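# Swing the stapler cover open past vertical and leave it

## Task

Open the stapler's top cover well beyond vertical, far enough that staples could be put in from above, and have the stapler end up resting open on the table on its own. It does not count if the robot is what keeps it open at the end. Finally release it and move the grippers away.

## Robot and tools

Robot: two six-joint arms with parallel grippers, named left_arm and right_arm. In the shared scene frame the origin sits on the table top midway between the arms, +z is up, +x points out over the table, and left_arm is on the +y side (the names do not refer to image sides). Base of left_arm: (-0.049, +0.268, 0) m, quat_wxyz (+0.999, 0, 0, -0.043); base of right_arm: (-0.013, -0.342, 0) m, quat_wxyz (+0.996, 0, 0, -0.084). Each gripper's fingers extend along its own +z axis and close along its y axis; the reported hand point lies between the finger pads, under 1 cm behind the tips.

execute_actions takes "actions", a list holding at most one item, plus an optional "pictures" flag. An empty list commands nothing and returns the state along with camera images. An action item is {"rows": [...], "steps": n}: rows holds 1 to 15 rows, steps is 1 to 15 (default 15), each step lasting 1/30 s. Row k is used on step k and the final row repeats if steps outnumber rows. An action needs at least 4 steps. A wait item is {"steps": n} with n up to 300; it returns once that many steps have gone by since the previous result, and your thinking time is part of that. Images come back only for an empty list or with "pictures": true. A refused call sends nothing to the robot.

Every row has exactly 14 numbers, even when one arm stays still: left_arm waist, shoulder, elbow, wrist pitch, wrist yaw, wrist roll, opening, then the same seven for right_arm. The six joint values are absolute target angles in radians, in the same form the Joint positions line prints, not offsets. Stated ranges per arm: waist -2.618 to 3.054, shoulder 0.000 to 3.142, elbow 0.000 to 3.142, wrist pitch -1.571 to 1.571, wrist yaw -1.571 to 1.571, wrist roll -2.094 to 2.094. A target more than 0.036 rad beyond a range end, and further out than the joint's last reported angle, gets the call refused. True ends may differ by up to 0.036 rad either way; a command past the real end is clipped there, and the result may print "joint sent to its limit" (possibly about an earlier, still-running action). No such line does not prove there is room left. Opening is a scale from -1 (closed) to +1 (fully open, 0.087 m pad gap).

Motion: per step each joint's target is kept within a lead of its measured angle: waist 0.202, shoulder 0.258, elbow 0.238, wrist pitch 0.573, wrist yaw and roll 0.522 rad. If the targets would move a gripper over 70 mm from where it is, all that arm's targets are pulled back toward current angles. So large moves take several calls. Friction may leave a joint up to about 0.031 rad short, and smaller changes may not move it at all. Between calls the arms keep heading for the last row sent, until everything has nearly stopped or a step is HELD; after that only a fresh action makes them continue or push harder. Fingers already moving keep moving.

Results: the state line lists each gripper's end_effector_position (m) and end_effector_quat_wxyz in the scene frame; at long reach the printed position can be off. Joint positions and Joint velocities give, per arm, the six joints (rad, rad/s) then the pad gap (m, m/s). grip_measured is the measured opening on the command scale; each gripper can read off by up to about 1 mm, constant within the scene. Away from -1 and +1 the fingers go to where grip_measured equals your number, so to hold something command about 0.02 below grip_measured (less for a lighter grip). Pad force tops out near 20 N (some weaker); closing fast can squeeze harder and may even spring the fingers open. "joint command not followed" means a clearance check altered or blocked an arm's targets on some steps, the rest of the row still ran. HELD marks steps where your row was wholly or partly not sent. Each result is captured 4 steps before its action ends; those steps run while you reply, and the next action waits for them.

zoom_image: {"camera": "cam_left_wrist" or "cam_right_wrist", "region": [x0, y0, x1, y1]} in pixels of that camera's latest image, top-left origin, region no larger than 504 by 504. Both cameras are 672x504; cam_left_wrist K=[[401.079, 0, 335.679], [0, 401.079, 251.809], [0, 0, 1]], cam_right_wrist K=[[432.326, 0, 334.521], [0, 432.326, 252.623], [0, 0, 1]]. Camera frame: +z forward, +x right in image, +y down.

read_manual returns only licence texts and moves nothing. finished_scene takes {"scene": n} with the current scene number, ends it irreversibly and reports success; the next task arrives in its result. Replying with no tool call ends everything.

Motor heat: holding loads warms motors. A MOTOR HOT line appears from 75 °C; at 90 °C that arm halts for 10 seconds; at 100 °C the arm goes limp and falls. These appear as OVER-TEMPERATURE FAULT lines. Don't hold things longer than necessary.

Avoid: knocking or pushing anything off the table, arms colliding or pressing on each other, dropping or slamming the stapler, and shoving hard. Loose objects or held parts may occasionally get a short external tug. Move smoothly, then open the gripper and back away so the stapler stays open by itself.

Each tool is called after "Request:" as name([rows], argument=value, ...), one row to a line, values as JSON.

## Session

Request:
execute_actions(actions=[])

Scene clock: 0.00 s of 4900.00 s.
left_arm: end_effector_position=(+0.3047, +0.1334, +0.1284) grip_measured=+0.988 end_effector_quat_wxyz=(+0.418, +0.726, +0.542, +0.069) | right_arm: end_effector_position=(+0.0177, -0.4489, +0.1008) grip_measured=+0.989 end_effector_quat_wxyz=(-0.106, +0.753, +0.610, -0.224)
Joint positions: left_arm=[-0.224  1.318  0.825 -0.257  0.345  1.398  0.087] | right_arm=[-0.707  1.233  0.885 -1.459  0.447  0.958  0.087]
Joint velocities: left_arm=[ 0.007  0.002  0.002  0.022 -0.007 -0.022 -0.   ] | right_arm=[ 0.002 -0.002 -0.007 -0.037  0.022  0.007  0.001]
Motor temperatures (°C, as the motors report them): left_arm=[23 20 22 21 22 19] | right_arm=[20 20 22 22 24 21]

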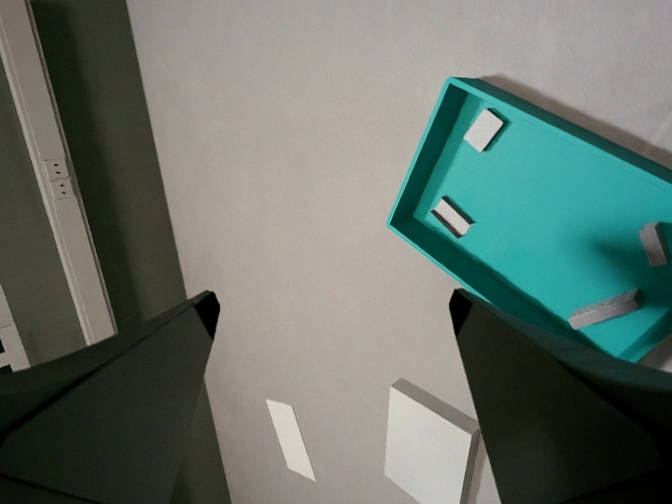

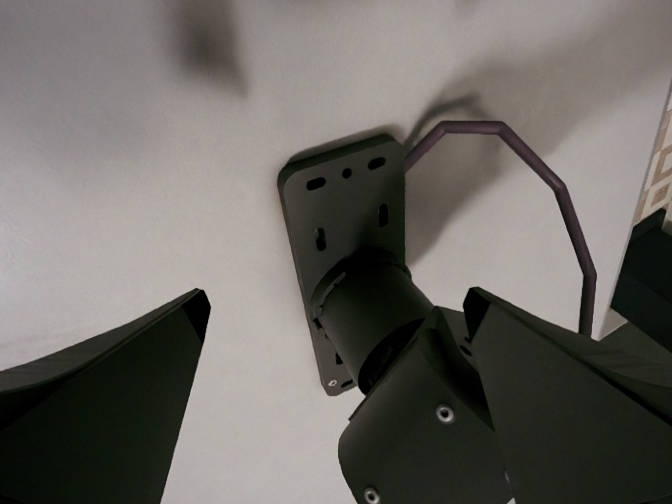

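Request:
execute_actions([
  {"rows":[[-0.3,0.8,0.9,-0.4,0,0,1,0.3,0.8,0.9,-0.4,0,0,1]],"steps":15},
])

Request:
execute_actions([
  {"steps":30},
], pictures=true)

Scene clock: 0.77 s of 4900.00 s.
left_arm: end_effector_position=(+0.2369, +0.1650, +0.3012) grip_measured=+0.988 end_effector_quat_wxyz=(+0.627, +0.331, +0.705, +0.006) | right_arm: end_effector_position=(+0.2130, -0.4475, +0.1884) grip_measured=+0.989 end_effector_quat_wxyz=(+0.415, +0.341, +0.840, -0.073)
Joint positions: left_arm=[-0.292  0.782  0.912 -0.345  0.05   0.46   0.087] | right_arm=[-0.237  0.838  0.884 -0.753  0.118  0.312  0.087]
Joint velocities: left_arm=[-0.012 -0.159  0.071  0.154 -0.286 -2.835  0.   ] | right_arm=[ 1.546 -0.256  0.002  1.751 -0.505 -1.531  0.   ]
Motor temperatures (°C, as the motors report them): left_arm=[23 20 22 22 22 19] | right_arm=[20 20 22 22 24 21]
Steps of this call (steps 1 to 12: nothing new was sent; steps 13 to 23: the first 11 steps of this action). Readings (joint positions):
13: left_arm=[-0.233 1.297 0.827 -0.275 0.304 1.339] | right_arm=[-0.690 1.213 0.881 -1.423 0.415 0.911]
14: left_arm=[-0.249 1.252 0.827 -0.312 0.251 1.261] | right_arm=[-0.645 1.168 0.877 -1.354 0.360 0.845]
16: left_arm=[-0.277 1.126 0.838 -0.348 0.181 1.107] | right_arm=[-0.552 1.058 0.877 -1.211 0.276 0.719]
20: left_arm=[-0.291 0.859 0.881 -0.360 0.087 0.755] | right_arm=[-0.378 0.884 0.880 -0.945 0.169 0.476]
23: the state above

Scene clock: 1.77 s of 4900.00 s.
left_arm: end_effector_position=(+0.2278, +0.1570, +0.2862) grip_measured=+0.988 end_effector_quat_wxyz=(+0.598, +0.154, +0.778, -0.115) | right_arm: end_effector_position=(+0.2850, -0.3060, +0.2582) grip_measured=+0.989 end_effector_quat_wxyz=(+0.573, -0.045, +0.817, +0.034)
Joint positions: left_arm=[-0.292  0.785  0.913 -0.389  0.008  0.008  0.087] | right_arm=[ 0.292  0.817  0.884 -0.414  0.008  0.007  0.087]
Joint velocities: left_arm=[-0.007 -0.002 -0.007  0.051  0.007  0.022  0.   ] | right_arm=[-0.012  0.002  0.012 -0.022  0.037 -0.022 -0.   ]
Motor temperatures (°C, as the motors report them): left_arm=[23 20 22 22 22 19] | right_arm=[20 20 23 22 24 21]
Kept back: nothing.
Steps of this call (steps 1 to 4: the last 4 steps of your previous action; steps 5 to 30: the robot went on to your last target). Readings (joint positions):
1: left_arm=[-0.292 0.781 0.913 -0.343 0.042 0.370] | right_arm=[-0.180 0.830 0.884 -0.694 0.102 0.262]
2: left_arm=[-0.292 0.782 0.913 -0.351 0.035 0.297] | right_arm=[-0.117 0.825 0.884 -0.641 0.087 0.216]
4: left_arm=[-0.292 0.785 0.913 -0.368 0.024 0.191] | right_arm=[0.025 0.819 0.884 -0.551 0.061 0.141]
8: left_arm=[-0.292 0.785 0.913 -0.382 0.014 0.082] | right_arm=[0.269 0.817 0.884 -0.460 0.019 0.059]
30: the state above

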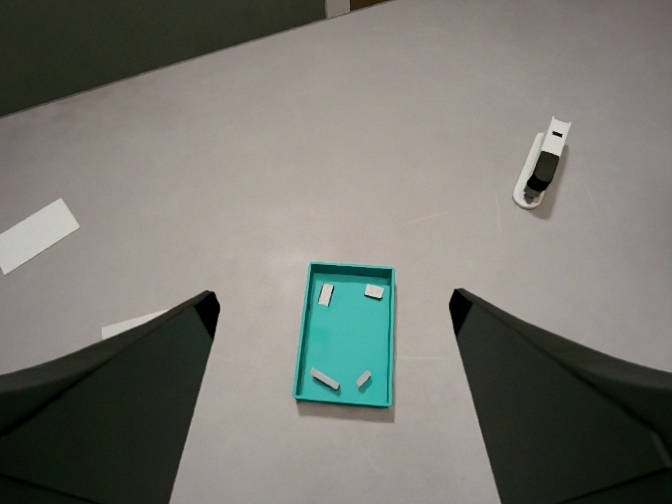

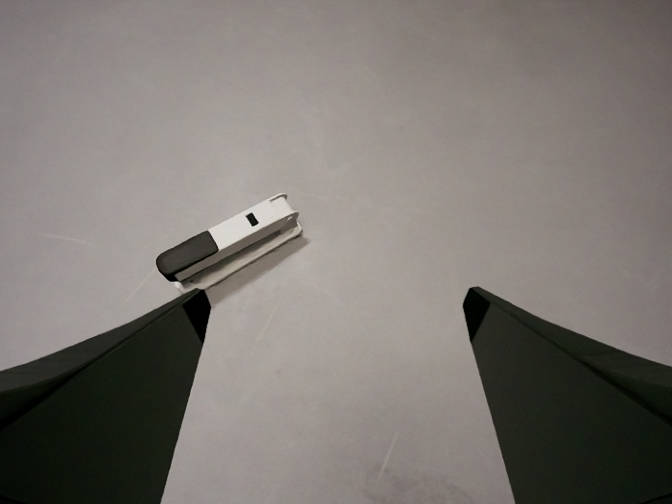

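Request:
zoom_image(camera="cam_right_wrist", region=[140, 170, 330, 310])

Request:
zoom_image(camera="cam_left_wrist", region=[480, 100, 620, 220])

Region (140, 170, 330, 310) of cam_right_wrist's 672x504 image, scaled by 2.653, with more detail than that image has; it fills the top 371 rows of this view, and the rest is white.

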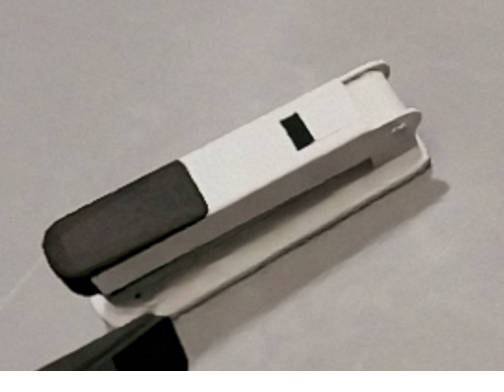

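Region (480, 100, 620, 220) of cam_left_wrist's 672x504 image, scaled by 3.600, with more detail than that image has; it fills the top 432 rows of this view, and the rest is white.

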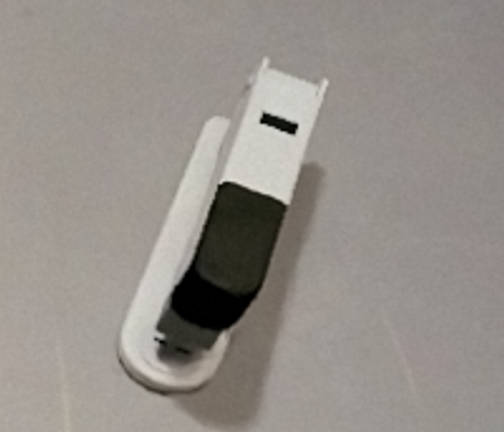

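Request:
execute_actions([
  {"rows":[[-0.71,1.2,0.3,1.0,0,0,1,0.53,0.3,0.1,0.2,0,0,1]],"steps":15},
])

Request:
execute_actions([
  {"steps":25},
], pictures=true)

Scene clock: 3.77 s of 4900.00 s.
left_arm: end_effector_position=(+0.2047, +0.0098, +0.1099) grip_measured=+0.988 end_effector_quat_wxyz=(+0.553, +0.312, +0.737, -0.232) | right_arm: end_effector_position=(+0.2386, -0.2491, +0.1759) grip_measured=+0.989 end_effector_quat_wxyz=(+0.700, -0.121, +0.693, +0.126)
Joint positions: left_arm=[-0.706  1.202  0.375  0.542  0.006  0.005  0.087] | right_arm=[ 0.52   0.292  0.152  0.151 -0.001  0.005  0.087]
Joint velocities: left_arm=[-0.208  0.291 -1.946  2.103 -0.022 -0.007 -0.001] | right_arm=[ 0.017 -0.017 -1.302 -0.11  -0.022  0.037  0.   ]
Motor temperatures (°C, as the motors report them): left_arm=[23 20 22 23 22 19] | right_arm=[20 20 23 23 24 21]
Steps of this call (steps 1 to 15: the robot went on to your last target; steps 16 to 49: nothing new was sent; steps 50 to 60: the first 11 steps of this action). Readings (joint positions):
50: left_arm=[-0.310 0.796 0.896 -0.341 -0.001 0.006] | right_arm=[0.319 0.788 0.843 -0.334 0.020 0.007]
51: left_arm=[-0.351 0.824 0.871 -0.255 -0.004 0.006] | right_arm=[0.384 0.719 0.762 -0.226 0.021 0.007]
53: left_arm=[-0.436 0.914 0.805 -0.100 -0.005 0.006] | right_arm=[0.491 0.539 0.601 -0.070 0.004 0.005]
57: left_arm=[-0.624 1.121 0.605 0.251 -0.008 0.005] | right_arm=[0.520 0.294 0.319 0.128 -0.001 0.005]
60: the state above

Scene clock: 4.60 s of 4900.00 s.
left_arm: end_effector_position=(+0.2119, +0.0010, +0.1762) grip_measured=+0.988 end_effector_quat_wxyz=(+0.673, +0.268, +0.628, -0.283) | right_arm: end_effector_position=(+0.2385, -0.2492, +0.1529) grip_measured=+0.989 end_effector_quat_wxyz=(+0.690, -0.123, +0.703, +0.124)
Joint positions: left_arm=[-0.709  1.209  0.285  0.991  0.006  0.005  0.087] | right_arm=[ 0.52   0.292  0.089  0.185 -0.001  0.005  0.087]
Joint velocities: left_arm=[-0.012  0.002  0.002  0.007 -0.037 -0.051  0.001] | right_arm=[-0.012 -0.012  0.002  0.007  0.007  0.022  0.   ]
Motor temperatures (°C, as the motors report them): left_arm=[23 20 22 23 22 19] | right_arm=[20 20 23 24 24 21]
Kept back: nothing.
Steps of this call (steps 1 to 4: the last 4 steps of your previous action; steps 5 to 25: the robot went on to your last target). Readings (joint positions):
1: left_arm=[-0.709 1.208 0.323 0.604 0.006 0.005] | right_arm=[0.520 0.292 0.117 0.145 -0.001 0.005]
2: left_arm=[-0.709 1.209 0.294 0.654 0.006 0.005] | right_arm=[0.520 0.292 0.096 0.141 -0.001 0.005]
4: left_arm=[-0.709 1.209 0.285 0.755 0.006 0.005] | right_arm=[0.520 0.292 0.089 0.143 -0.001 0.005]
8: left_arm=[-0.709 1.209 0.285 0.909 0.006 0.005] | right_arm=[0.520 0.292 0.089 0.171 -0.001 0.005]
25: the state above

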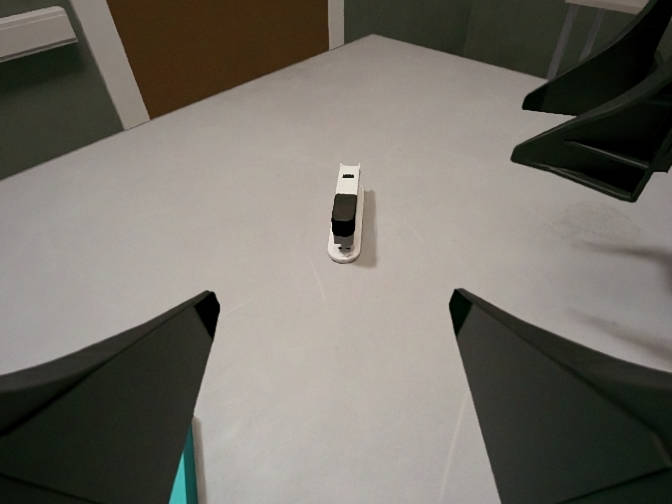

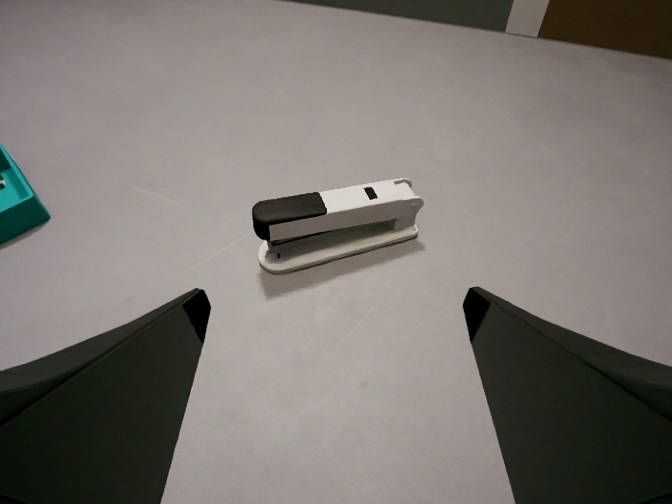

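Request:
zoom_image(camera="cam_right_wrist", region=[240, 160, 440, 290])

Request:
zoom_image(camera="cam_left_wrist", region=[290, 155, 410, 275])

Region (240, 160, 440, 290) of cam_right_wrist's 672x504 image, scaled by 2.520, with more detail than that image has; it fills the top 328 rows of this view, and the rest is white.

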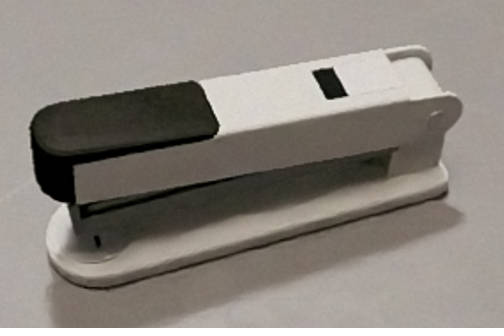

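Region (290, 155, 410, 275) of cam_left_wrist's 672x504 image, scaled by 4.200, with more detail than that image has.

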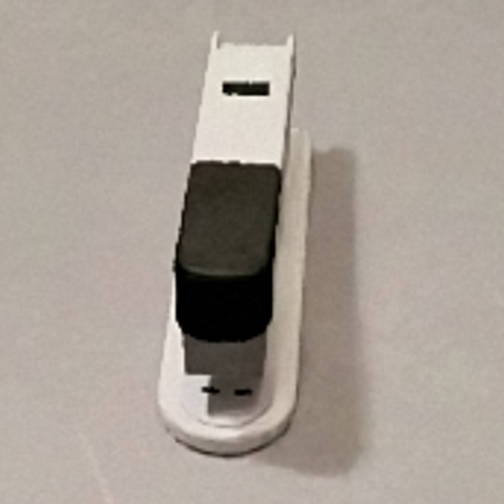

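Request:
zoom_image(camera="cam_right_wrist", region=[350, 170, 430, 240])

Region (350, 170, 430, 240) of cam_right_wrist's 672x504 image, scaled by 6.300, with more detail than that image has; it fills the top 441 rows of this view, and the rest is white.

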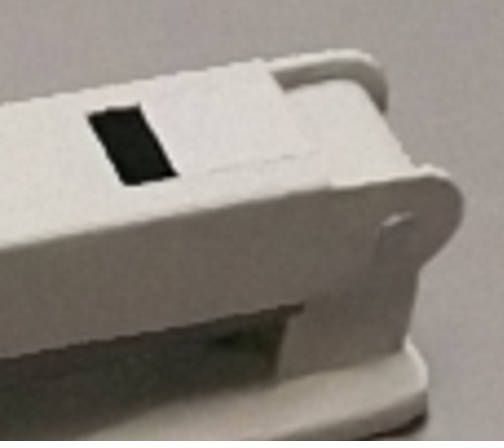

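Request:
execute_actions([
  {"rows":[[-0.709,1.23,0.30,0.995,0.01,0,1,0.52,0.31,0.12,0.17,0,0,1],[-0.709,1.27,0.33,1.0,0.015,0,1,0.51,0.34,0.17,0.13,0,0,1],[-0.709,1.32,0.365,1.0,0.02,0,1,0.5,0.38,0.23,0.08,0,0,1],[-0.708,1.37,0.40,1.005,0.025,0,1,0.5,0.42,0.30,0.03,0,0,1],[-0.708,1.42,0.44,1.01,0.03,0,1,0.49,0.46,0.37,-0.02,0,0,1],[-0.707,1.47,0.475,1.015,0.035,0,1,0.49,0.50,0.44,-0.07,0,0,1],[-0.707,1.52,0.51,1.02,0.04,0,1,0.48,0.54,0.51,-0.12,0,0,1],[-0.706,1.57,0.545,1.025,0.045,0,1,0.48,0.58,0.58,-0.17,0,0,1],[-0.706,1.62,0.58,1.03,0.05,0,1,0.47,0.62,0.65,-0.22,0,0,1],[-0.705,1.67,0.62,1.03,0.055,0,1,0.47,0.66,0.72,-0.27,0,0,1],[-0.705,1.72,0.655,1.035,0.06,0,1,0.46,0.70,0.78,-0.31,0,0,1],[-0.704,1.77,0.69,1.04,0.065,0,1,0.46,0.73,0.83,-0.35,0,0,1],[-0.704,1.82,0.73,1.045,0.07,0,1,0.45,0.76,0.87,-0.38,0,0,1],[-0.703,1.87,0.765,1.05,0.075,0,1,0.45,0.78,0.89,-0.4,0,0,1],[-0.703,1.92,0.80,1.05,0.08,0,1,0.45,0.8,0.9,-0.4,0,0,1]],"steps":15},
])

Request:
execute_actions([
  {"rows":[[-0.702,1.97,0.84,1.055,0.085,0,1,0.45,0.8,0.9,-0.4,0,0,1],[-0.702,2.02,0.875,1.06,0.09,0,1,0.45,0.8,0.9,-0.4,0,0,1],[-0.702,2.07,0.91,1.065,0.095,0,1,0.45,0.8,0.9,-0.4,0,0,1],[-0.702,2.11,0.94,1.07,0.095,0,1,0.45,0.8,0.9,-0.4,0,0,1],[-0.702,2.15,0.97,1.07,0.095,0,1,0.45,0.8,0.9,-0.4,0,0,1],[-0.702,2.18,0.99,1.075,0.095,0,1,0.45,0.8,0.9,-0.4,0,0,1],[-0.702,2.21,1.015,1.075,0.095,0,1,0.45,0.8,0.9,-0.4,0,0,1],[-0.702,2.23,1.03,1.08,0.095,0,1,0.45,0.8,0.9,-0.4,0,0,1],[-0.702,2.25,1.045,1.08,0.095,0,1,0.45,0.8,0.9,-0.4,0,0,1],[-0.702,2.26,1.055,1.08,0.095,0,1,0.45,0.8,0.9,-0.4,0,0,1]],"steps":15},
])

Request:
execute_actions([
  {"steps":10},
], pictures=true)

Scene clock: 7.90 s of 4900.00 s.
left_arm: end_effector_position=(+0.2664, -0.0614, +0.1506) grip_measured=+0.988 end_effector_quat_wxyz=(+0.643, +0.288, +0.652, -0.281) | right_arm: end_effector_position=(+0.2651, -0.2512, +0.2790) grip_measured=+0.989 end_effector_quat_wxyz=(+0.674, -0.113, +0.722, +0.108)
Joint positions: left_arm=[-0.709  1.616  0.577  1.022  0.033  0.005  0.087] | right_arm=[ 0.483  0.616  0.664 -0.116 -0.001  0.005  0.087]
Joint velocities: left_arm=[-0.007  1.429  1.057  0.125  0.139 -0.007  0.   ] | right_arm=[-0.168  1.092  2.049 -0.96   0.007 -0.007  0.   ]
Motor temperatures (°C, as the motors report them): left_arm=[23 20 23 24 22 19] | right_arm=[20 20 24 25 24 21]
Steps of this call (steps 1 to 30: the robot went on to your last target; steps 31 to 88: nothing new was sent; steps 89 to 99: the first 11 steps of this action). Readings (joint positions):
89: left_arm=[-0.709 1.209 0.285 0.992 0.006 0.005] | right_arm=[0.520 0.292 0.091 0.184 -0.001 0.005]
90: left_arm=[-0.709 1.215 0.288 0.994 0.006 0.005] | right_arm=[0.520 0.297 0.101 0.174 -0.001 0.005]
92: left_arm=[-0.709 1.269 0.323 1.001 0.009 0.005] | right_arm=[0.516 0.345 0.170 0.123 -0.001 0.005]
96: left_arm=[-0.709 1.466 0.468 1.012 0.021 0.005] | right_arm=[0.497 0.502 0.440 -0.012 -0.001 0.005]
99: the state above

Scene clock: 8.40 s of 4900.00 s.
left_arm: end_effector_position=(+0.3344, -0.1431, +0.0289) grip_measured=+0.988 end_effector_quat_wxyz=(+0.584, +0.322, +0.692, -0.278) | right_arm: end_effector_position=(+0.2754, -0.2545, +0.2823) grip_measured=+0.989 end_effector_quat_wxyz=(+0.603, -0.114, +0.785, +0.090)
Joint positions: left_arm=[-0.709  2.24   1.018  1.057  0.083  0.005  0.087] | right_arm=[ 0.462  0.788  0.896 -0.368 -0.001  0.005  0.087]
Joint velocities: left_arm=[ 0.012  0.383  0.208 -0.037  0.066 -0.007  0.001] | right_arm=[-0.002 -0.007 -0.017 -0.095 -0.007 -0.066 -0.   ]
Motor temperatures (°C, as the motors report them): left_arm=[23 20 23 24 22 19] | right_arm=[20 20 24 25 24 21]
Steps of this call (steps 1 to 4: the last 4 steps of your previous action; steps 5 to 15: the first 11 steps of this action). Readings (joint positions):
5: left_arm=[-0.709 1.866 0.760 1.041 0.057 0.005] | right_arm=[0.462 0.758 0.889 -0.249 -0.001 0.005]
6: left_arm=[-0.709 1.916 0.797 1.044 0.061 0.005] | right_arm=[0.462 0.770 0.896 -0.266 -0.001 0.005]
8: left_arm=[-0.709 2.014 0.869 1.052 0.070 0.005] | right_arm=[0.462 0.783 0.896 -0.307 -0.001 0.005]
12: left_arm=[-0.709 2.173 0.976 1.057 0.080 0.005] | right_arm=[0.462 0.788 0.896 -0.356 -0.001 0.005]
15: the state above

Scene clock: 8.73 s of 4900.00 s.
left_arm: end_effector_position=(+0.3370, -0.1466, +0.0308) grip_measured=+0.988 end_effector_quat_wxyz=(+0.589, +0.321, +0.686, -0.281) | right_arm: end_effector_position=(+0.2744, -0.2548, +0.2801) grip_measured=+0.989 end_effector_quat_wxyz=(+0.599, -0.114, +0.788, +0.090)
Joint positions: left_arm=[-0.709  2.253  1.033  1.071  0.086  0.005  0.087] | right_arm=[ 0.462  0.788  0.896 -0.378 -0.001  0.005  0.087]
Joint velocities: left_arm=[-0.002 -0.022 -0.012 -0.037  0.037  0.037  0.   ] | right_arm=[ 0.017 -0.007 -0.002  0.007 -0.022  0.007 -0.   ]
Motor temperatures (°C, as the motors report them): left_arm=[23 21 23 24 22 19] | right_arm=[20 20 24 25 24 21]
Kept back: nothing.
Steps of this call (steps 1 to 4: the last 4 steps of your previous action; steps 5 to 10: the robot went on to your last target). Readings (joint positions):
1: left_arm=[-0.709 2.249 1.022 1.057 0.084 0.005] | right_arm=[0.462 0.788 0.896 -0.371 -0.001 0.005]
2: left_arm=[-0.709 2.253 1.023 1.057 0.084 0.005] | right_arm=[0.462 0.788 0.896 -0.373 -0.001 0.005]
4: left_arm=[-0.709 2.253 1.026 1.059 0.085 0.005] | right_arm=[0.462 0.788 0.896 -0.375 -0.001 0.005]
8: left_arm=[-0.709 2.253 1.033 1.069 0.086 0.005] | right_arm=[0.462 0.788 0.896 -0.377 -0.001 0.005]
10: the state above

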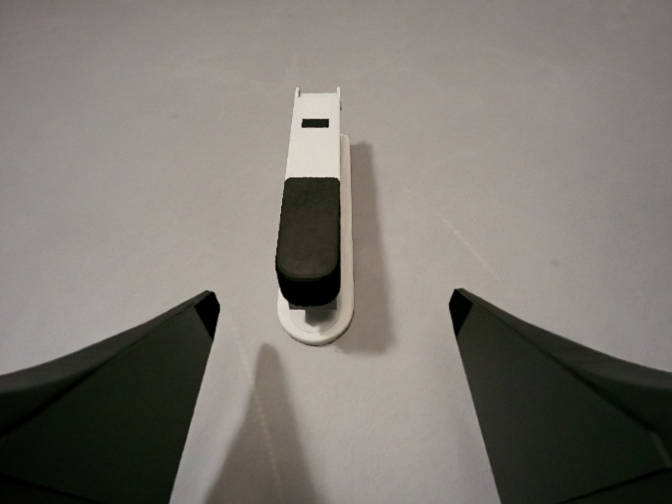

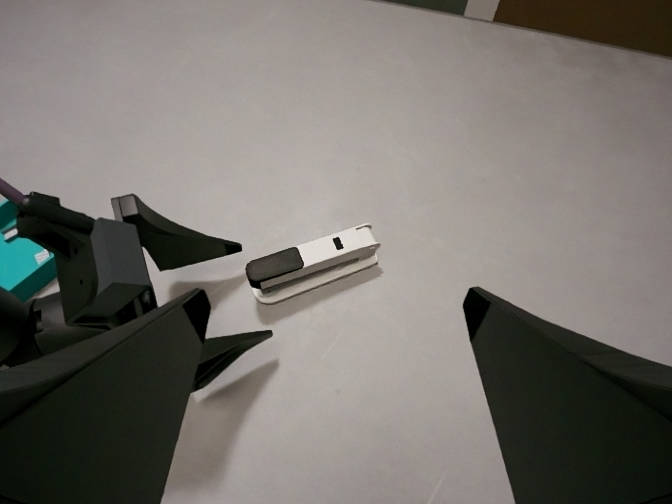

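Request:
execute_actions([
  {"rows":[[-0.69,2.27,1.075,1.075,0.095,0,1,0.45,0.8,0.9,-0.4,0,0,1],[-0.685,2.285,1.095,1.075,0.095,0,1,0.45,0.8,0.9,-0.4,0,0,1],[-0.68,2.30,1.115,1.07,0.095,0,0.9,0.45,0.8,0.9,-0.4,0,0,1],[-0.68,2.315,1.135,1.07,0.095,0,0.8,0.45,0.8,0.9,-0.4,0,0,1],[-0.68,2.33,1.15,1.065,0.095,0,0.7,0.45,0.8,0.9,-0.4,0,0,1],[-0.68,2.345,1.165,1.065,0.095,0,0.6,0.45,0.8,0.9,-0.4,0,0,1],[-0.68,2.355,1.175,1.06,0.095,0,0.5,0.45,0.8,0.9,-0.4,0,0,1],[-0.68,2.365,1.18,1.06,0.095,0,0.4,0.45,0.8,0.9,-0.4,0,0,1]],"steps":15},
])

Request:
execute_actions([
  {"steps":8},
], pictures=true)

Scene clock: 10.63 s of 4900.00 s.
left_arm: end_effector_position=(+0.3672, -0.1561, +0.0286) grip_measured=+0.401 end_effector_quat_wxyz=(+0.605, +0.309, +0.679, -0.279) | right_arm: end_effector_position=(+0.2744, -0.2548, +0.2799) grip_measured=+0.989 end_effector_quat_wxyz=(+0.598, -0.114, +0.788, +0.090)
Joint positions: left_arm=[-0.683  2.343  1.158  1.07   0.09   0.005  0.061] | right_arm=[ 0.462  0.788  0.896 -0.379 -0.001  0.005  0.087]
Joint velocities: left_arm=[-0.002  0.12   0.017 -0.081  0.081 -0.022 -0.001] | right_arm=[ 0.002 -0.002 -0.022 -0.051  0.007 -0.051  0.   ]
Motor temperatures (°C, as the motors report them): left_arm=[23 22 23 25 22 19] | right_arm=[20 20 24 25 24 21]
Steps of this call (steps 1 to 30: the robot went on to your last target; steps 31 to 46: nothing new was sent; steps 47 to 57: the first 11 steps of this action). Readings (joint positions):
47: left_arm=[-0.708 2.253 1.035 1.072 0.088 0.005] | right_arm=[0.462 0.788 0.896 -0.379 -0.001 0.005]
48: left_arm=[-0.706 2.256 1.043 1.071 0.089 0.005] | right_arm=[0.462 0.788 0.896 -0.379 -0.001 0.005]
50: left_arm=[-0.697 2.272 1.078 1.071 0.090 0.005] | right_arm=[0.462 0.788 0.896 -0.379 -0.001 0.005]
54: left_arm=[-0.684 2.320 1.148 1.071 0.090 0.005] | right_arm=[0.462 0.788 0.896 -0.379 -0.001 0.005]
57: the state above

Scene clock: 10.90 s of 4900.00 s.
left_arm: end_effector_position=(+0.3664, -0.1553, +0.0230) grip_measured=+0.400 end_effector_quat_wxyz=(+0.600, +0.310, +0.683, -0.277) | right_arm: end_effector_position=(+0.2744, -0.2548, +0.2799) grip_measured=+0.989 end_effector_quat_wxyz=(+0.598, -0.114, +0.788, +0.090)
Joint positions: left_arm=[-0.683  2.35   1.158  1.064  0.09   0.005  0.061] | right_arm=[ 0.462  0.788  0.896 -0.379 -0.001  0.005  0.087]
Joint velocities: left_arm=[-0.002 -0.012 -0.007  0.037  0.007 -0.007 -0.   ] | right_arm=[ 0.027 -0.002  0.002 -0.007 -0.066  0.081 -0.001]
Motor temperatures (°C, as the motors report them): left_arm=[23 22 24 25 22 19] | right_arm=[20 20 24 25 24 21]
Kept back: nothing.
Steps of this call (steps 1 to 4: the last 4 steps of your previous action; steps 5 to 8: the robot went on to your last target). Readings (joint positions):
1: left_arm=[-0.683 2.346 1.158 1.067 0.090 0.005] | right_arm=[0.462 0.788 0.896 -0.379 -0.001 0.005]
2: left_arm=[-0.683 2.349 1.158 1.065 0.090 0.005] | right_arm=[0.462 0.788 0.896 -0.379 -0.001 0.005]
4: left_arm=[-0.683 2.350 1.158 1.064 0.090 0.005] | right_arm=[0.462 0.788 0.896 -0.379 -0.001 0.005]
8: the state above

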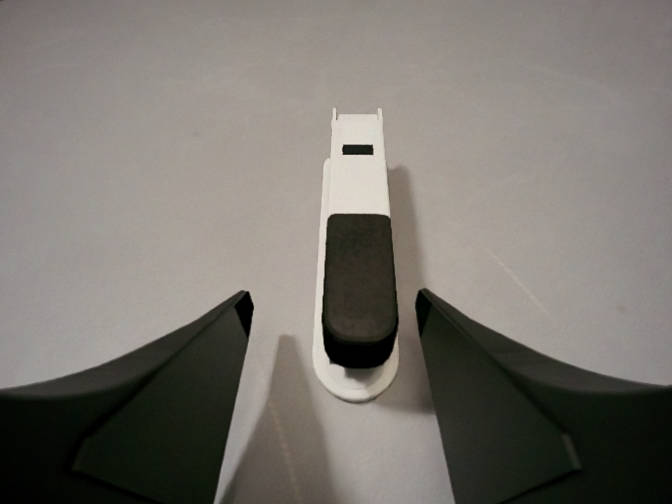

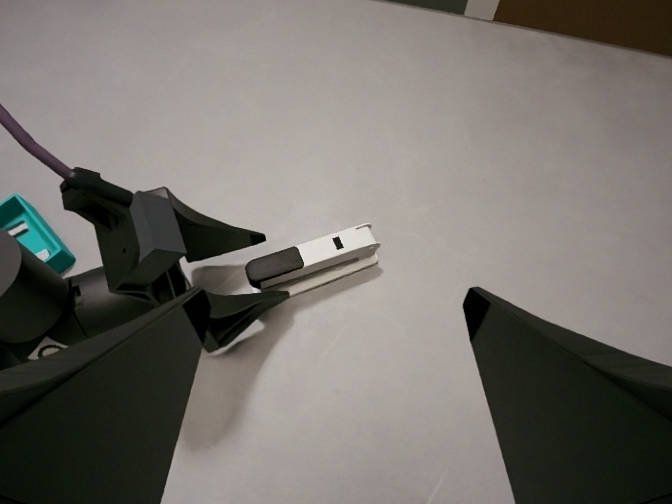

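Request:
execute_actions([
  {"rows":[[-0.70,2.37,1.18,1.06,0.095,0,0.4,0.45,0.8,0.9,-0.4,0,0,1],[-0.705,2.38,1.18,1.06,0.095,0,0.4,0.45,0.8,0.9,-0.4,0,0,1],[-0.705,2.388,1.18,1.06,0.095,0,0.4,0.45,0.8,0.9,-0.4,0,0,1]],"steps":15},
], pictures=true)

Scene clock: 11.47 s of 4900.00 s.
left_arm: end_effector_position=(+0.3572, -0.1612, +0.0104) grip_measured=+0.400 end_effector_quat_wxyz=(+0.590, +0.319, +0.687, -0.279) | right_arm: end_effector_position=(+0.2744, -0.2548, +0.2799) grip_measured=+0.989 end_effector_quat_wxyz=(+0.598, -0.114, +0.788, +0.090)
Joint positions: left_arm=[-0.701  2.372  1.158  1.063  0.09   0.005  0.061] | right_arm=[ 0.462  0.788  0.896 -0.379 -0.001  0.005  0.087]
Joint velocities: left_arm=[-0.012 -0.002 -0.022 -0.051  0.037 -0.007 -0.001] | right_arm=[-0.017 -0.002 -0.002 -0.095  0.081  0.022 -0.   ]
Motor temperatures (°C, as the motors report them): left_arm=[23 22 24 25 22 19] | right_arm=[20 20 25 26 24 21]
Steps of this call (steps 1 to 6: the robot went on to your last target; steps 7 to 17: the first 11 steps of this action). Readings (joint positions):
7: left_arm=[-0.684 2.350 1.158 1.064 0.090 0.005] | right_arm=[0.462 0.788 0.896 -0.379 -0.001 0.005]
8: left_arm=[-0.686 2.351 1.158 1.064 0.090 0.005] | right_arm=[0.462 0.788 0.896 -0.379 -0.001 0.005]
10: left_arm=[-0.692 2.356 1.158 1.064 0.090 0.005] | right_arm=[0.462 0.788 0.896 -0.379 -0.001 0.005]
14: left_arm=[-0.701 2.370 1.158 1.064 0.090 0.005] | right_arm=[0.462 0.788 0.896 -0.379 -0.001 0.005]
17: the state above

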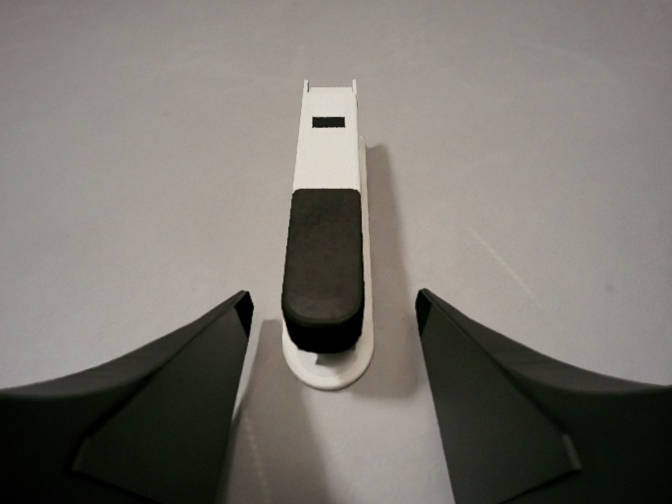

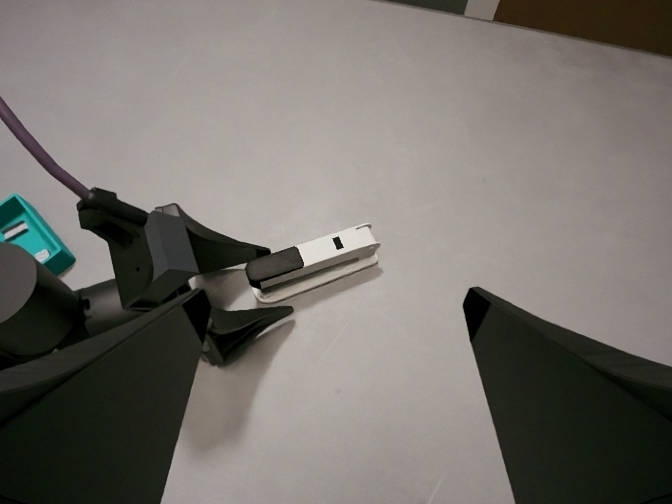

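Request:
zoom_image(camera="cam_right_wrist", region=[190, 220, 330, 370])

Region (190, 220, 330, 370) of cam_right_wrist's 672x504 image, scaled by 3.360, with more detail than that image has; it fills the left 470 columns of this view, and the rest is white.

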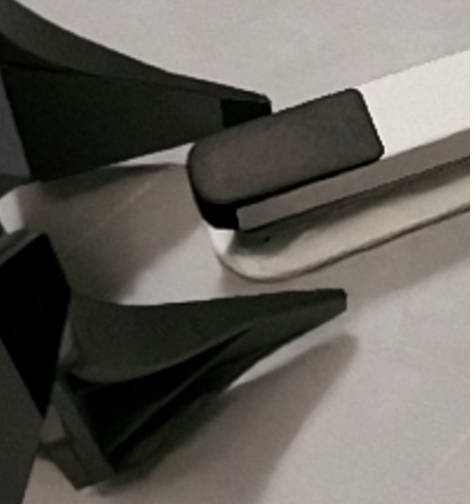

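Request:
execute_actions([
  {"rows":[[-0.70,2.395,1.185,1.06,0.095,0,0.3,0.45,0.8,0.9,-0.4,0,0,1],[-0.70,2.40,1.185,1.06,0.095,0,0.2,0.45,0.8,0.9,-0.4,0,0,1],[-0.70,2.405,1.185,1.06,0.095,0,0.1,0.45,0.8,0.9,-0.4,0,0,1],[-0.70,2.405,1.185,1.06,0.095,0,0.0,0.45,0.8,0.9,-0.4,0,0,1],[-0.70,2.405,1.185,1.06,0.095,0,-0.08,0.45,0.8,0.9,-0.4,0,0,1]],"steps":15},
], pictures=true)

Scene clock: 12.27 s of 4900.00 s.
left_arm: end_effector_position=(+0.3561, -0.1601, +0.0018) grip_measured=-0.080 end_effector_quat_wxyz=(+0.584, +0.321, +0.692, -0.278) | right_arm: end_effector_position=(+0.2744, -0.2548, +0.2799) grip_measured=+0.989 end_effector_quat_wxyz=(+0.598, -0.114, +0.788, +0.090)
Joint positions: left_arm=[-0.701  2.387  1.158  1.064  0.09   0.005  0.04 ] | right_arm=[ 0.462  0.788  0.896 -0.379 -0.001  0.005  0.087]
Joint velocities: left_arm=[-0.007 -0.007 -0.032  0.066 -0.081  0.081  0.001] | right_arm=[-0.007 -0.027  0.007  0.022 -0.022  0.007 -0.001]
Motor temperatures (°C, as the motors report them): left_arm=[23 22 24 25 22 19] | right_arm=[20 20 25 26 24 21]
Steps of this call (steps 1 to 4: the last 4 steps of your previous action; steps 5 to 13: the robot went on to your last target; steps 14 to 24: the first 11 steps of this action). Readings (joint positions):
14: left_arm=[-0.701 2.372 1.158 1.063 0.090 0.005] | right_arm=[0.462 0.788 0.896 -0.379 -0.001 0.005]
15: left_arm=[-0.701 2.372 1.158 1.063 0.090 0.005] | right_arm=[0.462 0.788 0.896 -0.379 -0.001 0.005]
17: left_arm=[-0.701 2.375 1.158 1.064 0.090 0.005] | right_arm=[0.462 0.788 0.896 -0.379 -0.001 0.005]
21: left_arm=[-0.701 2.385 1.158 1.064 0.090 0.005] | right_arm=[0.462 0.788 0.896 -0.379 -0.001 0.005]
24: the state above

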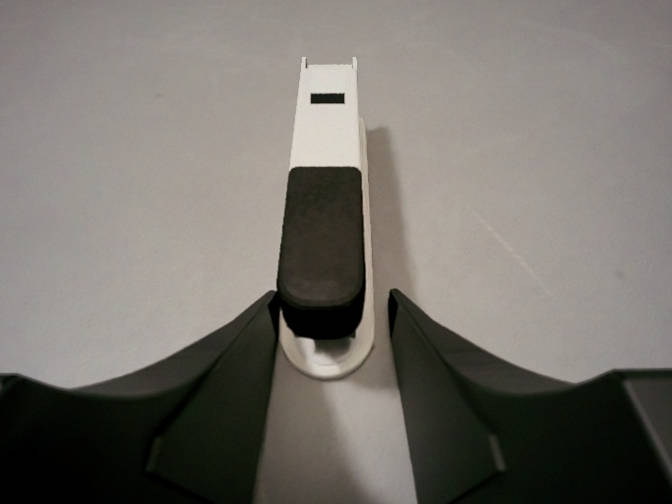

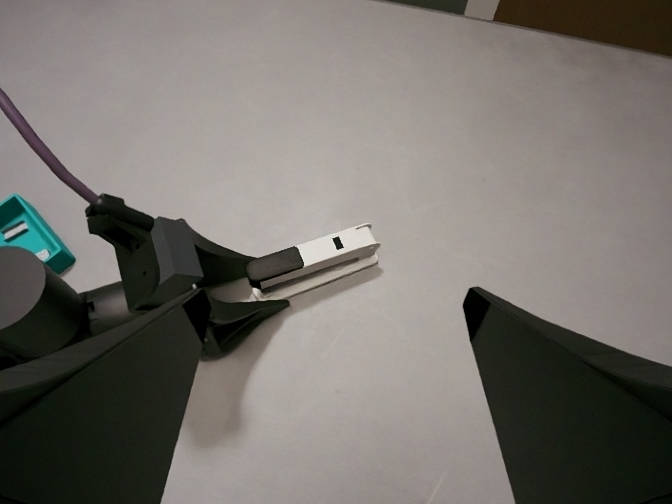

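Request:
execute_actions([
  {"rows":[[-0.70,2.41,1.195,1.06,0.095,0,0.02,0.45,0.8,0.9,-0.4,0,0,1],[-0.70,2.417,1.205,1.06,0.095,0,0.02,0.45,0.8,0.9,-0.4,0,0,1],[-0.70,2.424,1.215,1.06,0.095,0,0.02,0.45,0.8,0.9,-0.4,0,0,1],[-0.70,2.431,1.225,1.06,0.095,0,0.02,0.45,0.8,0.9,-0.4,0,0,1],[-0.70,2.438,1.232,1.06,0.095,0,0.02,0.45,0.8,0.9,-0.4,0,0,1],[-0.70,2.445,1.238,1.06,0.095,0,0.02,0.45,0.8,0.9,-0.4,0,0,1],[-0.70,2.452,1.238,1.06,0.095,0,0.02,0.45,0.8,0.9,-0.4,0,0,1]],"steps":15},
])

Request:
execute_actions([
  {"steps":5},
], pictures=true)

Request:
zoom_image(camera="cam_right_wrist", region=[190, 220, 330, 370])

Scene clock: 13.03 s of 4900.00 s.
left_arm: end_effector_position=(+0.3649, -0.1688, +0.0001) grip_measured=+0.020 end_effector_quat_wxyz=(+0.591, +0.318, +0.686, -0.280) | right_arm: end_effector_position=(+0.2744, -0.2548, +0.2799) grip_measured=+0.989 end_effector_quat_wxyz=(+0.598, -0.114, +0.788, +0.090)
Joint positions: left_arm=[-0.701  2.43   1.217  1.068  0.09   0.005  0.045] | right_arm=[ 0.462  0.788  0.896 -0.379 -0.001  0.005  0.087]
Joint velocities: left_arm=[-0.002 -0.007 -0.022 -0.022  0.066 -0.007  0.001] | right_arm=[-0.012 -0.002 -0.012 -0.051  0.022 -0.007  0.002]
Motor temperatures (°C, as the motors report them): left_arm=[23 23 24 25 22 19] | right_arm=[20 20 25 26 24 21]
Steps of this call (steps 1 to 4: the last 4 steps of your previous action; steps 5 to 12: the robot went on to your last target; steps 13 to 23: the first 11 steps of this action). Readings (joint positions):
13: left_arm=[-0.701 2.387 1.160 1.064 0.090 0.005] | right_arm=[0.462 0.788 0.896 -0.379 -0.001 0.005]
14: left_arm=[-0.701 2.390 1.165 1.064 0.090 0.005] | right_arm=[0.462 0.788 0.896 -0.379 -0.001 0.005]
16: left_arm=[-0.701 2.399 1.185 1.064 0.090 0.005] | right_arm=[0.462 0.788 0.896 -0.379 -0.001 0.005]
20: left_arm=[-0.701 2.422 1.216 1.064 0.090 0.005] | right_arm=[0.462 0.788 0.896 -0.379 -0.001 0.005]
23: the state above

Scene clock: 13.20 s of 4900.00 s.
left_arm: end_effector_position=(+0.3649, -0.1688, +0.0001) grip_measured=+0.020 end_effector_quat_wxyz=(+0.591, +0.318, +0.686, -0.280) | right_arm: end_effector_position=(+0.2744, -0.2548, +0.2799) grip_measured=+0.989 end_effector_quat_wxyz=(+0.598, -0.114, +0.788, +0.090)
Joint positions: left_arm=[-0.701  2.43   1.217  1.068  0.09   0.005  0.045] | right_arm=[ 0.462  0.788  0.896 -0.379 -0.001  0.005  0.087]
Joint velocities: left_arm=[-0.007  0.012 -0.017  0.022 -0.081 -0.051  0.   ] | right_arm=[-0.012 -0.017  0.017 -0.037  0.007 -0.022  0.   ]
Motor temperatures (°C, as the motors report them): left_arm=[23 23 24 25 22 19] | right_arm=[20 20 25 26 24 21]
Kept back: nothing.
Steps of this call (steps 1 to 4: the last 4 steps of your previous action; step 5: the robot went on to your last target). Readings (joint positions):
1: left_arm=[-0.701 2.430 1.217 1.068 0.090 0.005] | right_arm=[0.462 0.788 0.896 -0.379 -0.001 0.005]
2: left_arm=[-0.701 2.430 1.217 1.068 0.090 0.005] | right_arm=[0.462 0.788 0.896 -0.379 -0.001 0.005]
4: left_arm=[-0.701 2.430 1.217 1.068 0.090 0.005] | right_arm=[0.462 0.788 0.896 -0.379 -0.001 0.005]
5: the state above

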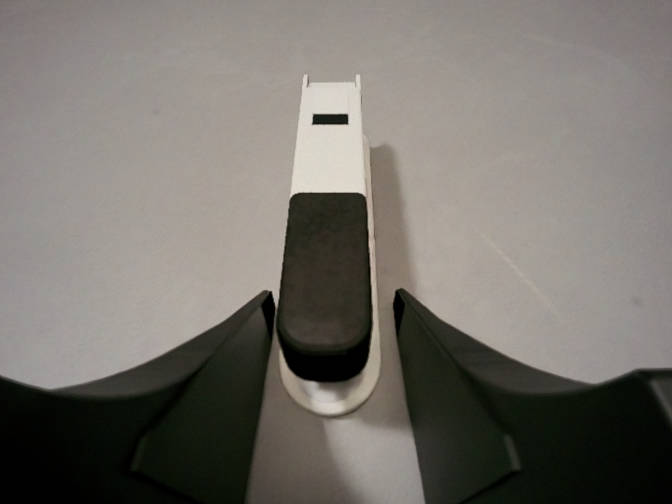

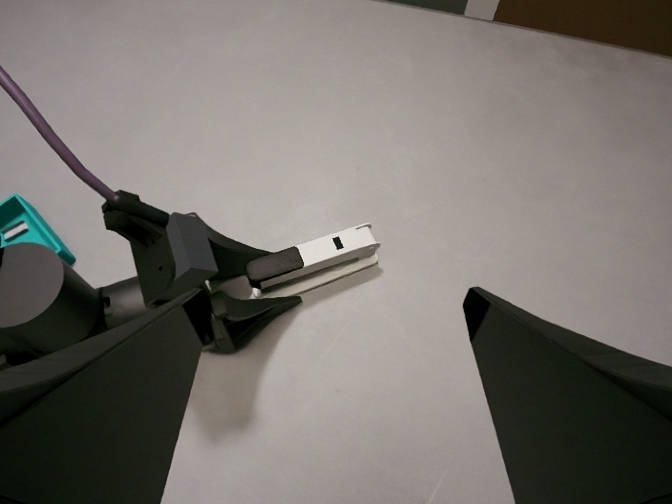

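Region (190, 220, 330, 370) of cam_right_wrist's 672x504 image, scaled by 3.360, with more detail than that image has; it fills the left 470 columns of this view, and the rest is white.

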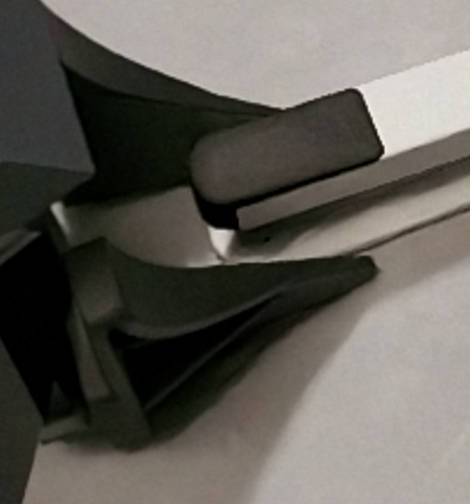

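Request:
execute_actions([
  {"rows":[[-0.70,2.44,1.238,1.065,0.095,0,-0.03,0.45,0.8,0.9,-0.4,0,0,1],[-0.70,2.44,1.238,1.065,0.095,0,-0.08,0.45,0.8,0.9,-0.4,0,0,1],[-0.70,2.44,1.238,1.065,0.095,0,-0.12,0.45,0.8,0.9,-0.4,0,0,1],[-0.70,2.44,1.238,1.065,0.095,0,-0.15,0.45,0.8,0.9,-0.4,0,0,1],[-0.70,2.44,1.238,1.065,0.095,0,-0.18,0.45,0.8,0.9,-0.4,0,0,1],[-0.70,2.44,1.238,1.065,0.095,0,-0.2,0.45,0.8,0.9,-0.4,0,0,1],[-0.70,2.44,1.238,1.065,0.095,0,-0.22,0.45,0.8,0.9,-0.4,0,0,1],[-0.70,2.44,1.238,1.065,0.095,0,-0.24,0.45,0.8,0.9,-0.4,0,0,1],[-0.70,2.44,1.238,1.065,0.095,0,-0.26,0.45,0.8,0.9,-0.4,0,0,1],[-0.70,2.44,1.238,1.065,0.095,0,-0.28,0.45,0.8,0.9,-0.4,0,0,1]],"steps":15},
])

Request:
execute_actions([
  {"steps":5},
], pictures=true)

Scene clock: 13.80 s of 4900.00 s.
left_arm: end_effector_position=(+0.3653, -0.1685, +0.0002) grip_measured=-0.229 end_effector_quat_wxyz=(+0.592, +0.318, +0.686, -0.279) | right_arm: end_effector_position=(+0.2744, -0.2548, +0.2799) grip_measured=+0.989 end_effector_quat_wxyz=(+0.598, -0.114, +0.788, +0.090)
Joint positions: left_arm=[-0.701  2.43   1.217  1.068  0.088  0.005  0.034] | right_arm=[ 0.462  0.788  0.896 -0.379 -0.001  0.005  0.087]
Joint velocities: left_arm=[-0.012  0.017  0.007  0.022  0.022 -0.007 -0.001] | right_arm=[-0.012 -0.002  0.002 -0.022 -0.066 -0.007  0.   ]
Motor temperatures (°C, as the motors report them): left_arm=[23 23 24 25 22 19] | right_arm=[20 20 25 26 24 21]
Steps of this call (steps 1 to 7: the robot went on to your last target; steps 8 to 18: the first 11 steps of this action). Readings (joint positions):
8: left_arm=[-0.701 2.430 1.217 1.068 0.090 0.005] | right_arm=[0.462 0.788 0.896 -0.379 -0.001 0.005]
9: left_arm=[-0.701 2.430 1.217 1.068 0.090 0.005] | right_arm=[0.462 0.788 0.896 -0.379 -0.001 0.005]
11: left_arm=[-0.701 2.430 1.217 1.068 0.090 0.005] | right_arm=[0.462 0.788 0.896 -0.379 -0.001 0.005]
15: left_arm=[-0.701 2.430 1.217 1.068 0.088 0.005] | right_arm=[0.462 0.788 0.896 -0.379 -0.001 0.005]
18: the state above

Scene clock: 13.97 s of 4900.00 s.
left_arm: end_effector_position=(+0.3653, -0.1685, +0.0002) grip_measured=-0.229 end_effector_quat_wxyz=(+0.592, +0.318, +0.686, -0.279) | right_arm: end_effector_position=(+0.2744, -0.2548, +0.2799) grip_measured=+0.989 end_effector_quat_wxyz=(+0.598, -0.114, +0.788, +0.090)
Joint positions: left_arm=[-0.701  2.43   1.217  1.068  0.088  0.005  0.034] | right_arm=[ 0.462  0.788  0.896 -0.379 -0.001  0.005  0.087]
Joint velocities: left_arm=[ 0.012 -0.002 -0.007 -0.022 -0.007  0.037 -0.001] | right_arm=[ 0.017 -0.002 -0.022 -0.081 -0.125 -0.007  0.001]
Motor temperatures (°C, as the motors report them): left_arm=[23 23 24 25 22 19] | right_arm=[20 20 25 26 24 21]
Kept back: nothing.
Steps of this call (steps 1 to 4: the last 4 steps of your previous action; step 5: the robot went on to your last target). Readings (joint positions):
1: left_arm=[-0.701 2.430 1.217 1.068 0.088 0.005] | right_arm=[0.462 0.788 0.896 -0.379 -0.001 0.005]
2: left_arm=[-0.701 2.430 1.217 1.068 0.088 0.005] | right_arm=[0.462 0.788 0.896 -0.379 -0.001 0.005]
4: left_arm=[-0.701 2.430 1.217 1.068 0.088 0.005] | right_arm=[0.462 0.788 0.896 -0.379 -0.001 0.005]
5: the state above

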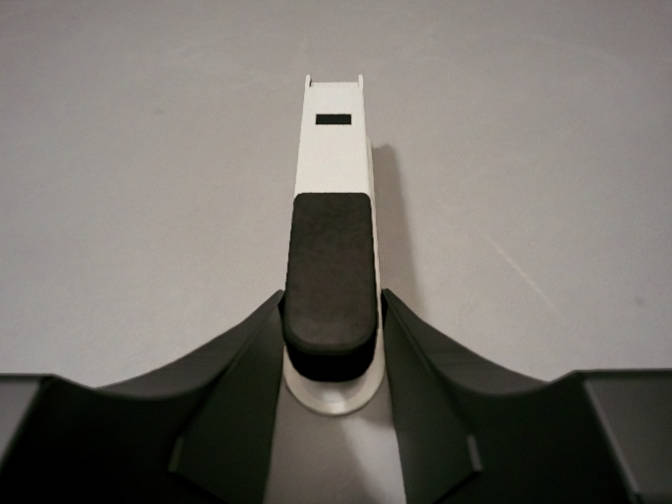

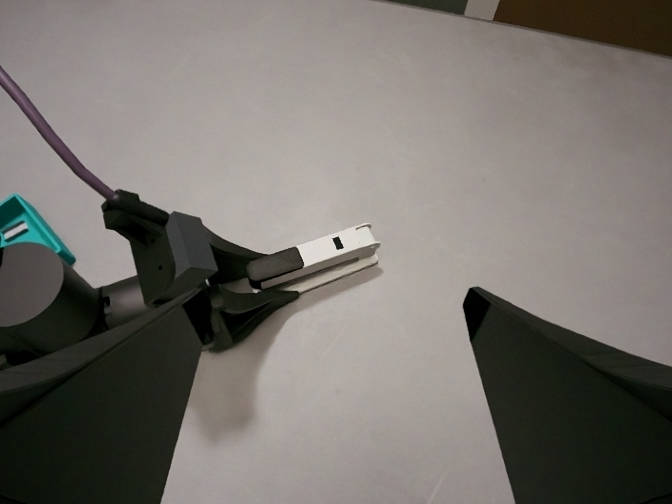

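Request:
execute_actions([
  {"rows":[[-0.705,2.42,1.238,1.075,0.09,0,-0.255,0.45,0.8,0.9,-0.4,0,0,1],[-0.712,2.41,1.238,1.075,0.09,0,-0.255,0.44,0.8,0.9,-0.4,0,0,1],[-0.72,2.41,1.238,1.075,0.09,0,-0.255,0.43,0.8,0.9,-0.4,0,0,1],[-0.73,2.41,1.238,1.075,0.09,0,-0.255,0.42,0.8,0.9,-0.4,0,0,1],[-0.74,2.41,1.238,1.075,0.09,0,-0.255,0.41,0.8,0.9,-0.4,0,0,1],[-0.75,2.41,1.238,1.075,0.09,0,-0.255,0.40,0.8,0.9,-0.4,0,0,1],[-0.76,2.41,1.238,1.075,0.09,0,-0.255,0.39,0.78,0.9,-0.4,0,0,1],[-0.77,2.41,1.238,1.075,0.09,0,-0.255,0.38,0.76,0.9,-0.42,0,0,1],[-0.78,2.41,1.238,1.075,0.09,0,-0.255,0.37,0.74,0.9,-0.44,0,0,1],[-0.79,2.41,1.238,1.075,0.09,0,-0.255,0.36,0.72,0.9,-0.46,0,0,1],[-0.80,2.41,1.238,1.075,0.09,0,-0.255,0.35,0.70,0.9,-0.48,0,0,1],[-0.81,2.41,1.238,1.075,0.09,0,-0.255,0.35,0.68,0.9,-0.5,0,0,1],[-0.82,2.41,1.238,1.075,0.09,0,-0.255,0.35,0.66,0.9,-0.52,0,0,1],[-0.828,2.41,1.238,1.075,0.09,0,-0.255,0.35,0.65,0.9,-0.54,0,0,1],[-0.835,2.41,1.238,1.075,0.09,0,-0.255,0.35,0.65,0.9,-0.55,0,0,1]],"steps":15},
])

Request:
execute_actions([
  {"steps":14},
], pictures=true)

Scene clock: 14.80 s of 4900.00 s.
left_arm: end_effector_position=(+0.3434, -0.1888, +0.0004) grip_measured=-0.229 end_effector_quat_wxyz=(+0.588, +0.329, +0.680, -0.287) | right_arm: end_effector_position=(+0.2721, -0.2809, +0.2809) grip_measured=+0.989 end_effector_quat_wxyz=(+0.601, -0.081, +0.793, +0.065)
Joint positions: left_arm=[-0.758  2.43   1.217  1.069  0.061  0.005  0.034] | right_arm=[ 0.378  0.757  0.896 -0.412 -0.001  0.005  0.087]
Joint velocities: left_arm=[-0.344 -0.002 -0.007 -0.037 -0.037  0.022  0.   ] | right_arm=[-0.271 -0.491  0.002 -0.476  0.007 -0.022 -0.   ]
Motor temperatures (°C, as the motors report them): left_arm=[23 24 24 26 22 19] | right_arm=[20 20 25 26 24 21]
Steps of this call (steps 1 to 14: the robot went on to your last target; steps 15 to 25: the first 11 steps of this action). Readings (joint positions):
15: left_arm=[-0.701 2.430 1.217 1.069 0.087 0.005] | right_arm=[0.462 0.788 0.896 -0.379 -0.001 0.005]
16: left_arm=[-0.701 2.430 1.217 1.069 0.087 0.005] | right_arm=[0.460 0.788 0.896 -0.379 -0.001 0.005]
18: left_arm=[-0.703 2.430 1.217 1.069 0.084 0.005] | right_arm=[0.448 0.788 0.896 -0.379 -0.001 0.005]
22: left_arm=[-0.725 2.430 1.217 1.069 0.066 0.005] | right_arm=[0.408 0.787 0.896 -0.381 -0.001 0.005]
25: the state above

Scene clock: 15.27 s of 4900.00 s.
left_arm: end_effector_position=(+0.3093, -0.2160, +0.0004) grip_measured=-0.229 end_effector_quat_wxyz=(+0.577, +0.354, +0.668, -0.309) | right_arm: end_effector_position=(+0.2446, -0.2911, +0.2817) grip_measured=+0.989 end_effector_quat_wxyz=(+0.598, -0.075, +0.796, +0.059)
Joint positions: left_arm=[-0.83   2.43   1.217  1.069  0.064  0.005  0.034] | right_arm=[ 0.362  0.656  0.896 -0.522 -0.001  0.005  0.087]
Joint velocities: left_arm=[-0.002 -0.007  0.017  0.051  0.022 -0.007  0.   ] | right_arm=[-0.012 -0.002  0.012 -0.022 -0.051 -0.007 -0.001]
Motor temperatures (°C, as the motors report them): left_arm=[23 24 24 26 22 19] | right_arm=[20 20 25 26 24 21]
Kept back: nothing.
Steps of this call (steps 1 to 4: the last 4 steps of your previous action; steps 5 to 14: the robot went on to your last target). Readings (joint positions):
1: left_arm=[-0.770 2.430 1.217 1.069 0.061 0.005] | right_arm=[0.370 0.738 0.896 -0.426 -0.001 0.005]
2: left_arm=[-0.782 2.430 1.217 1.069 0.061 0.005] | right_arm=[0.365 0.717 0.896 -0.440 -0.001 0.005]
4: left_arm=[-0.805 2.430 1.217 1.069 0.061 0.005] | right_arm=[0.362 0.677 0.896 -0.466 -0.001 0.005]
8: left_arm=[-0.829 2.430 1.217 1.069 0.062 0.005] | right_arm=[0.362 0.656 0.896 -0.499 -0.001 0.005]
14: the state above

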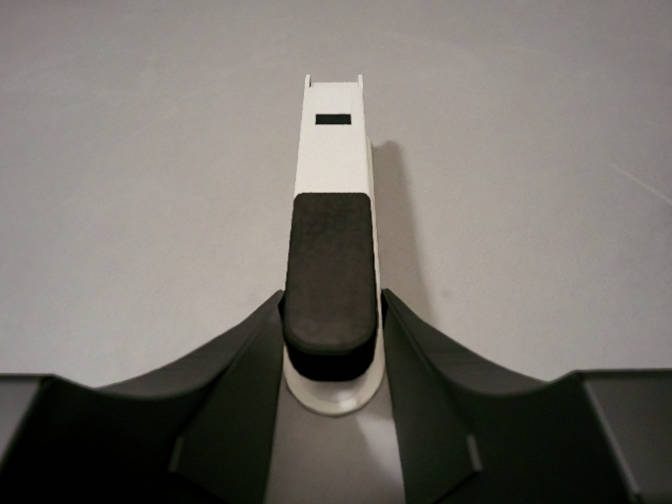

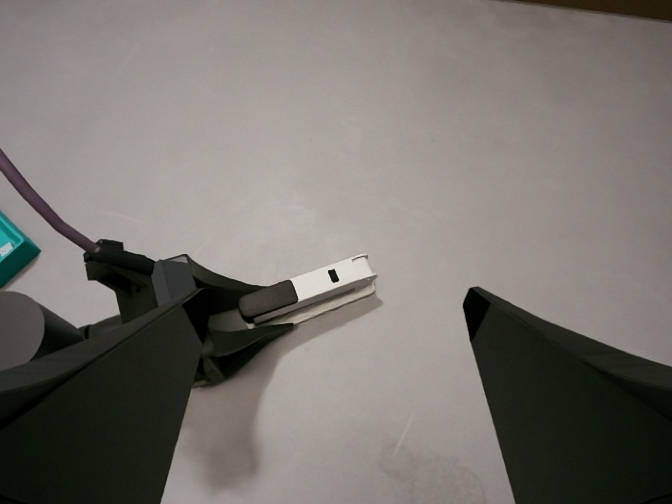

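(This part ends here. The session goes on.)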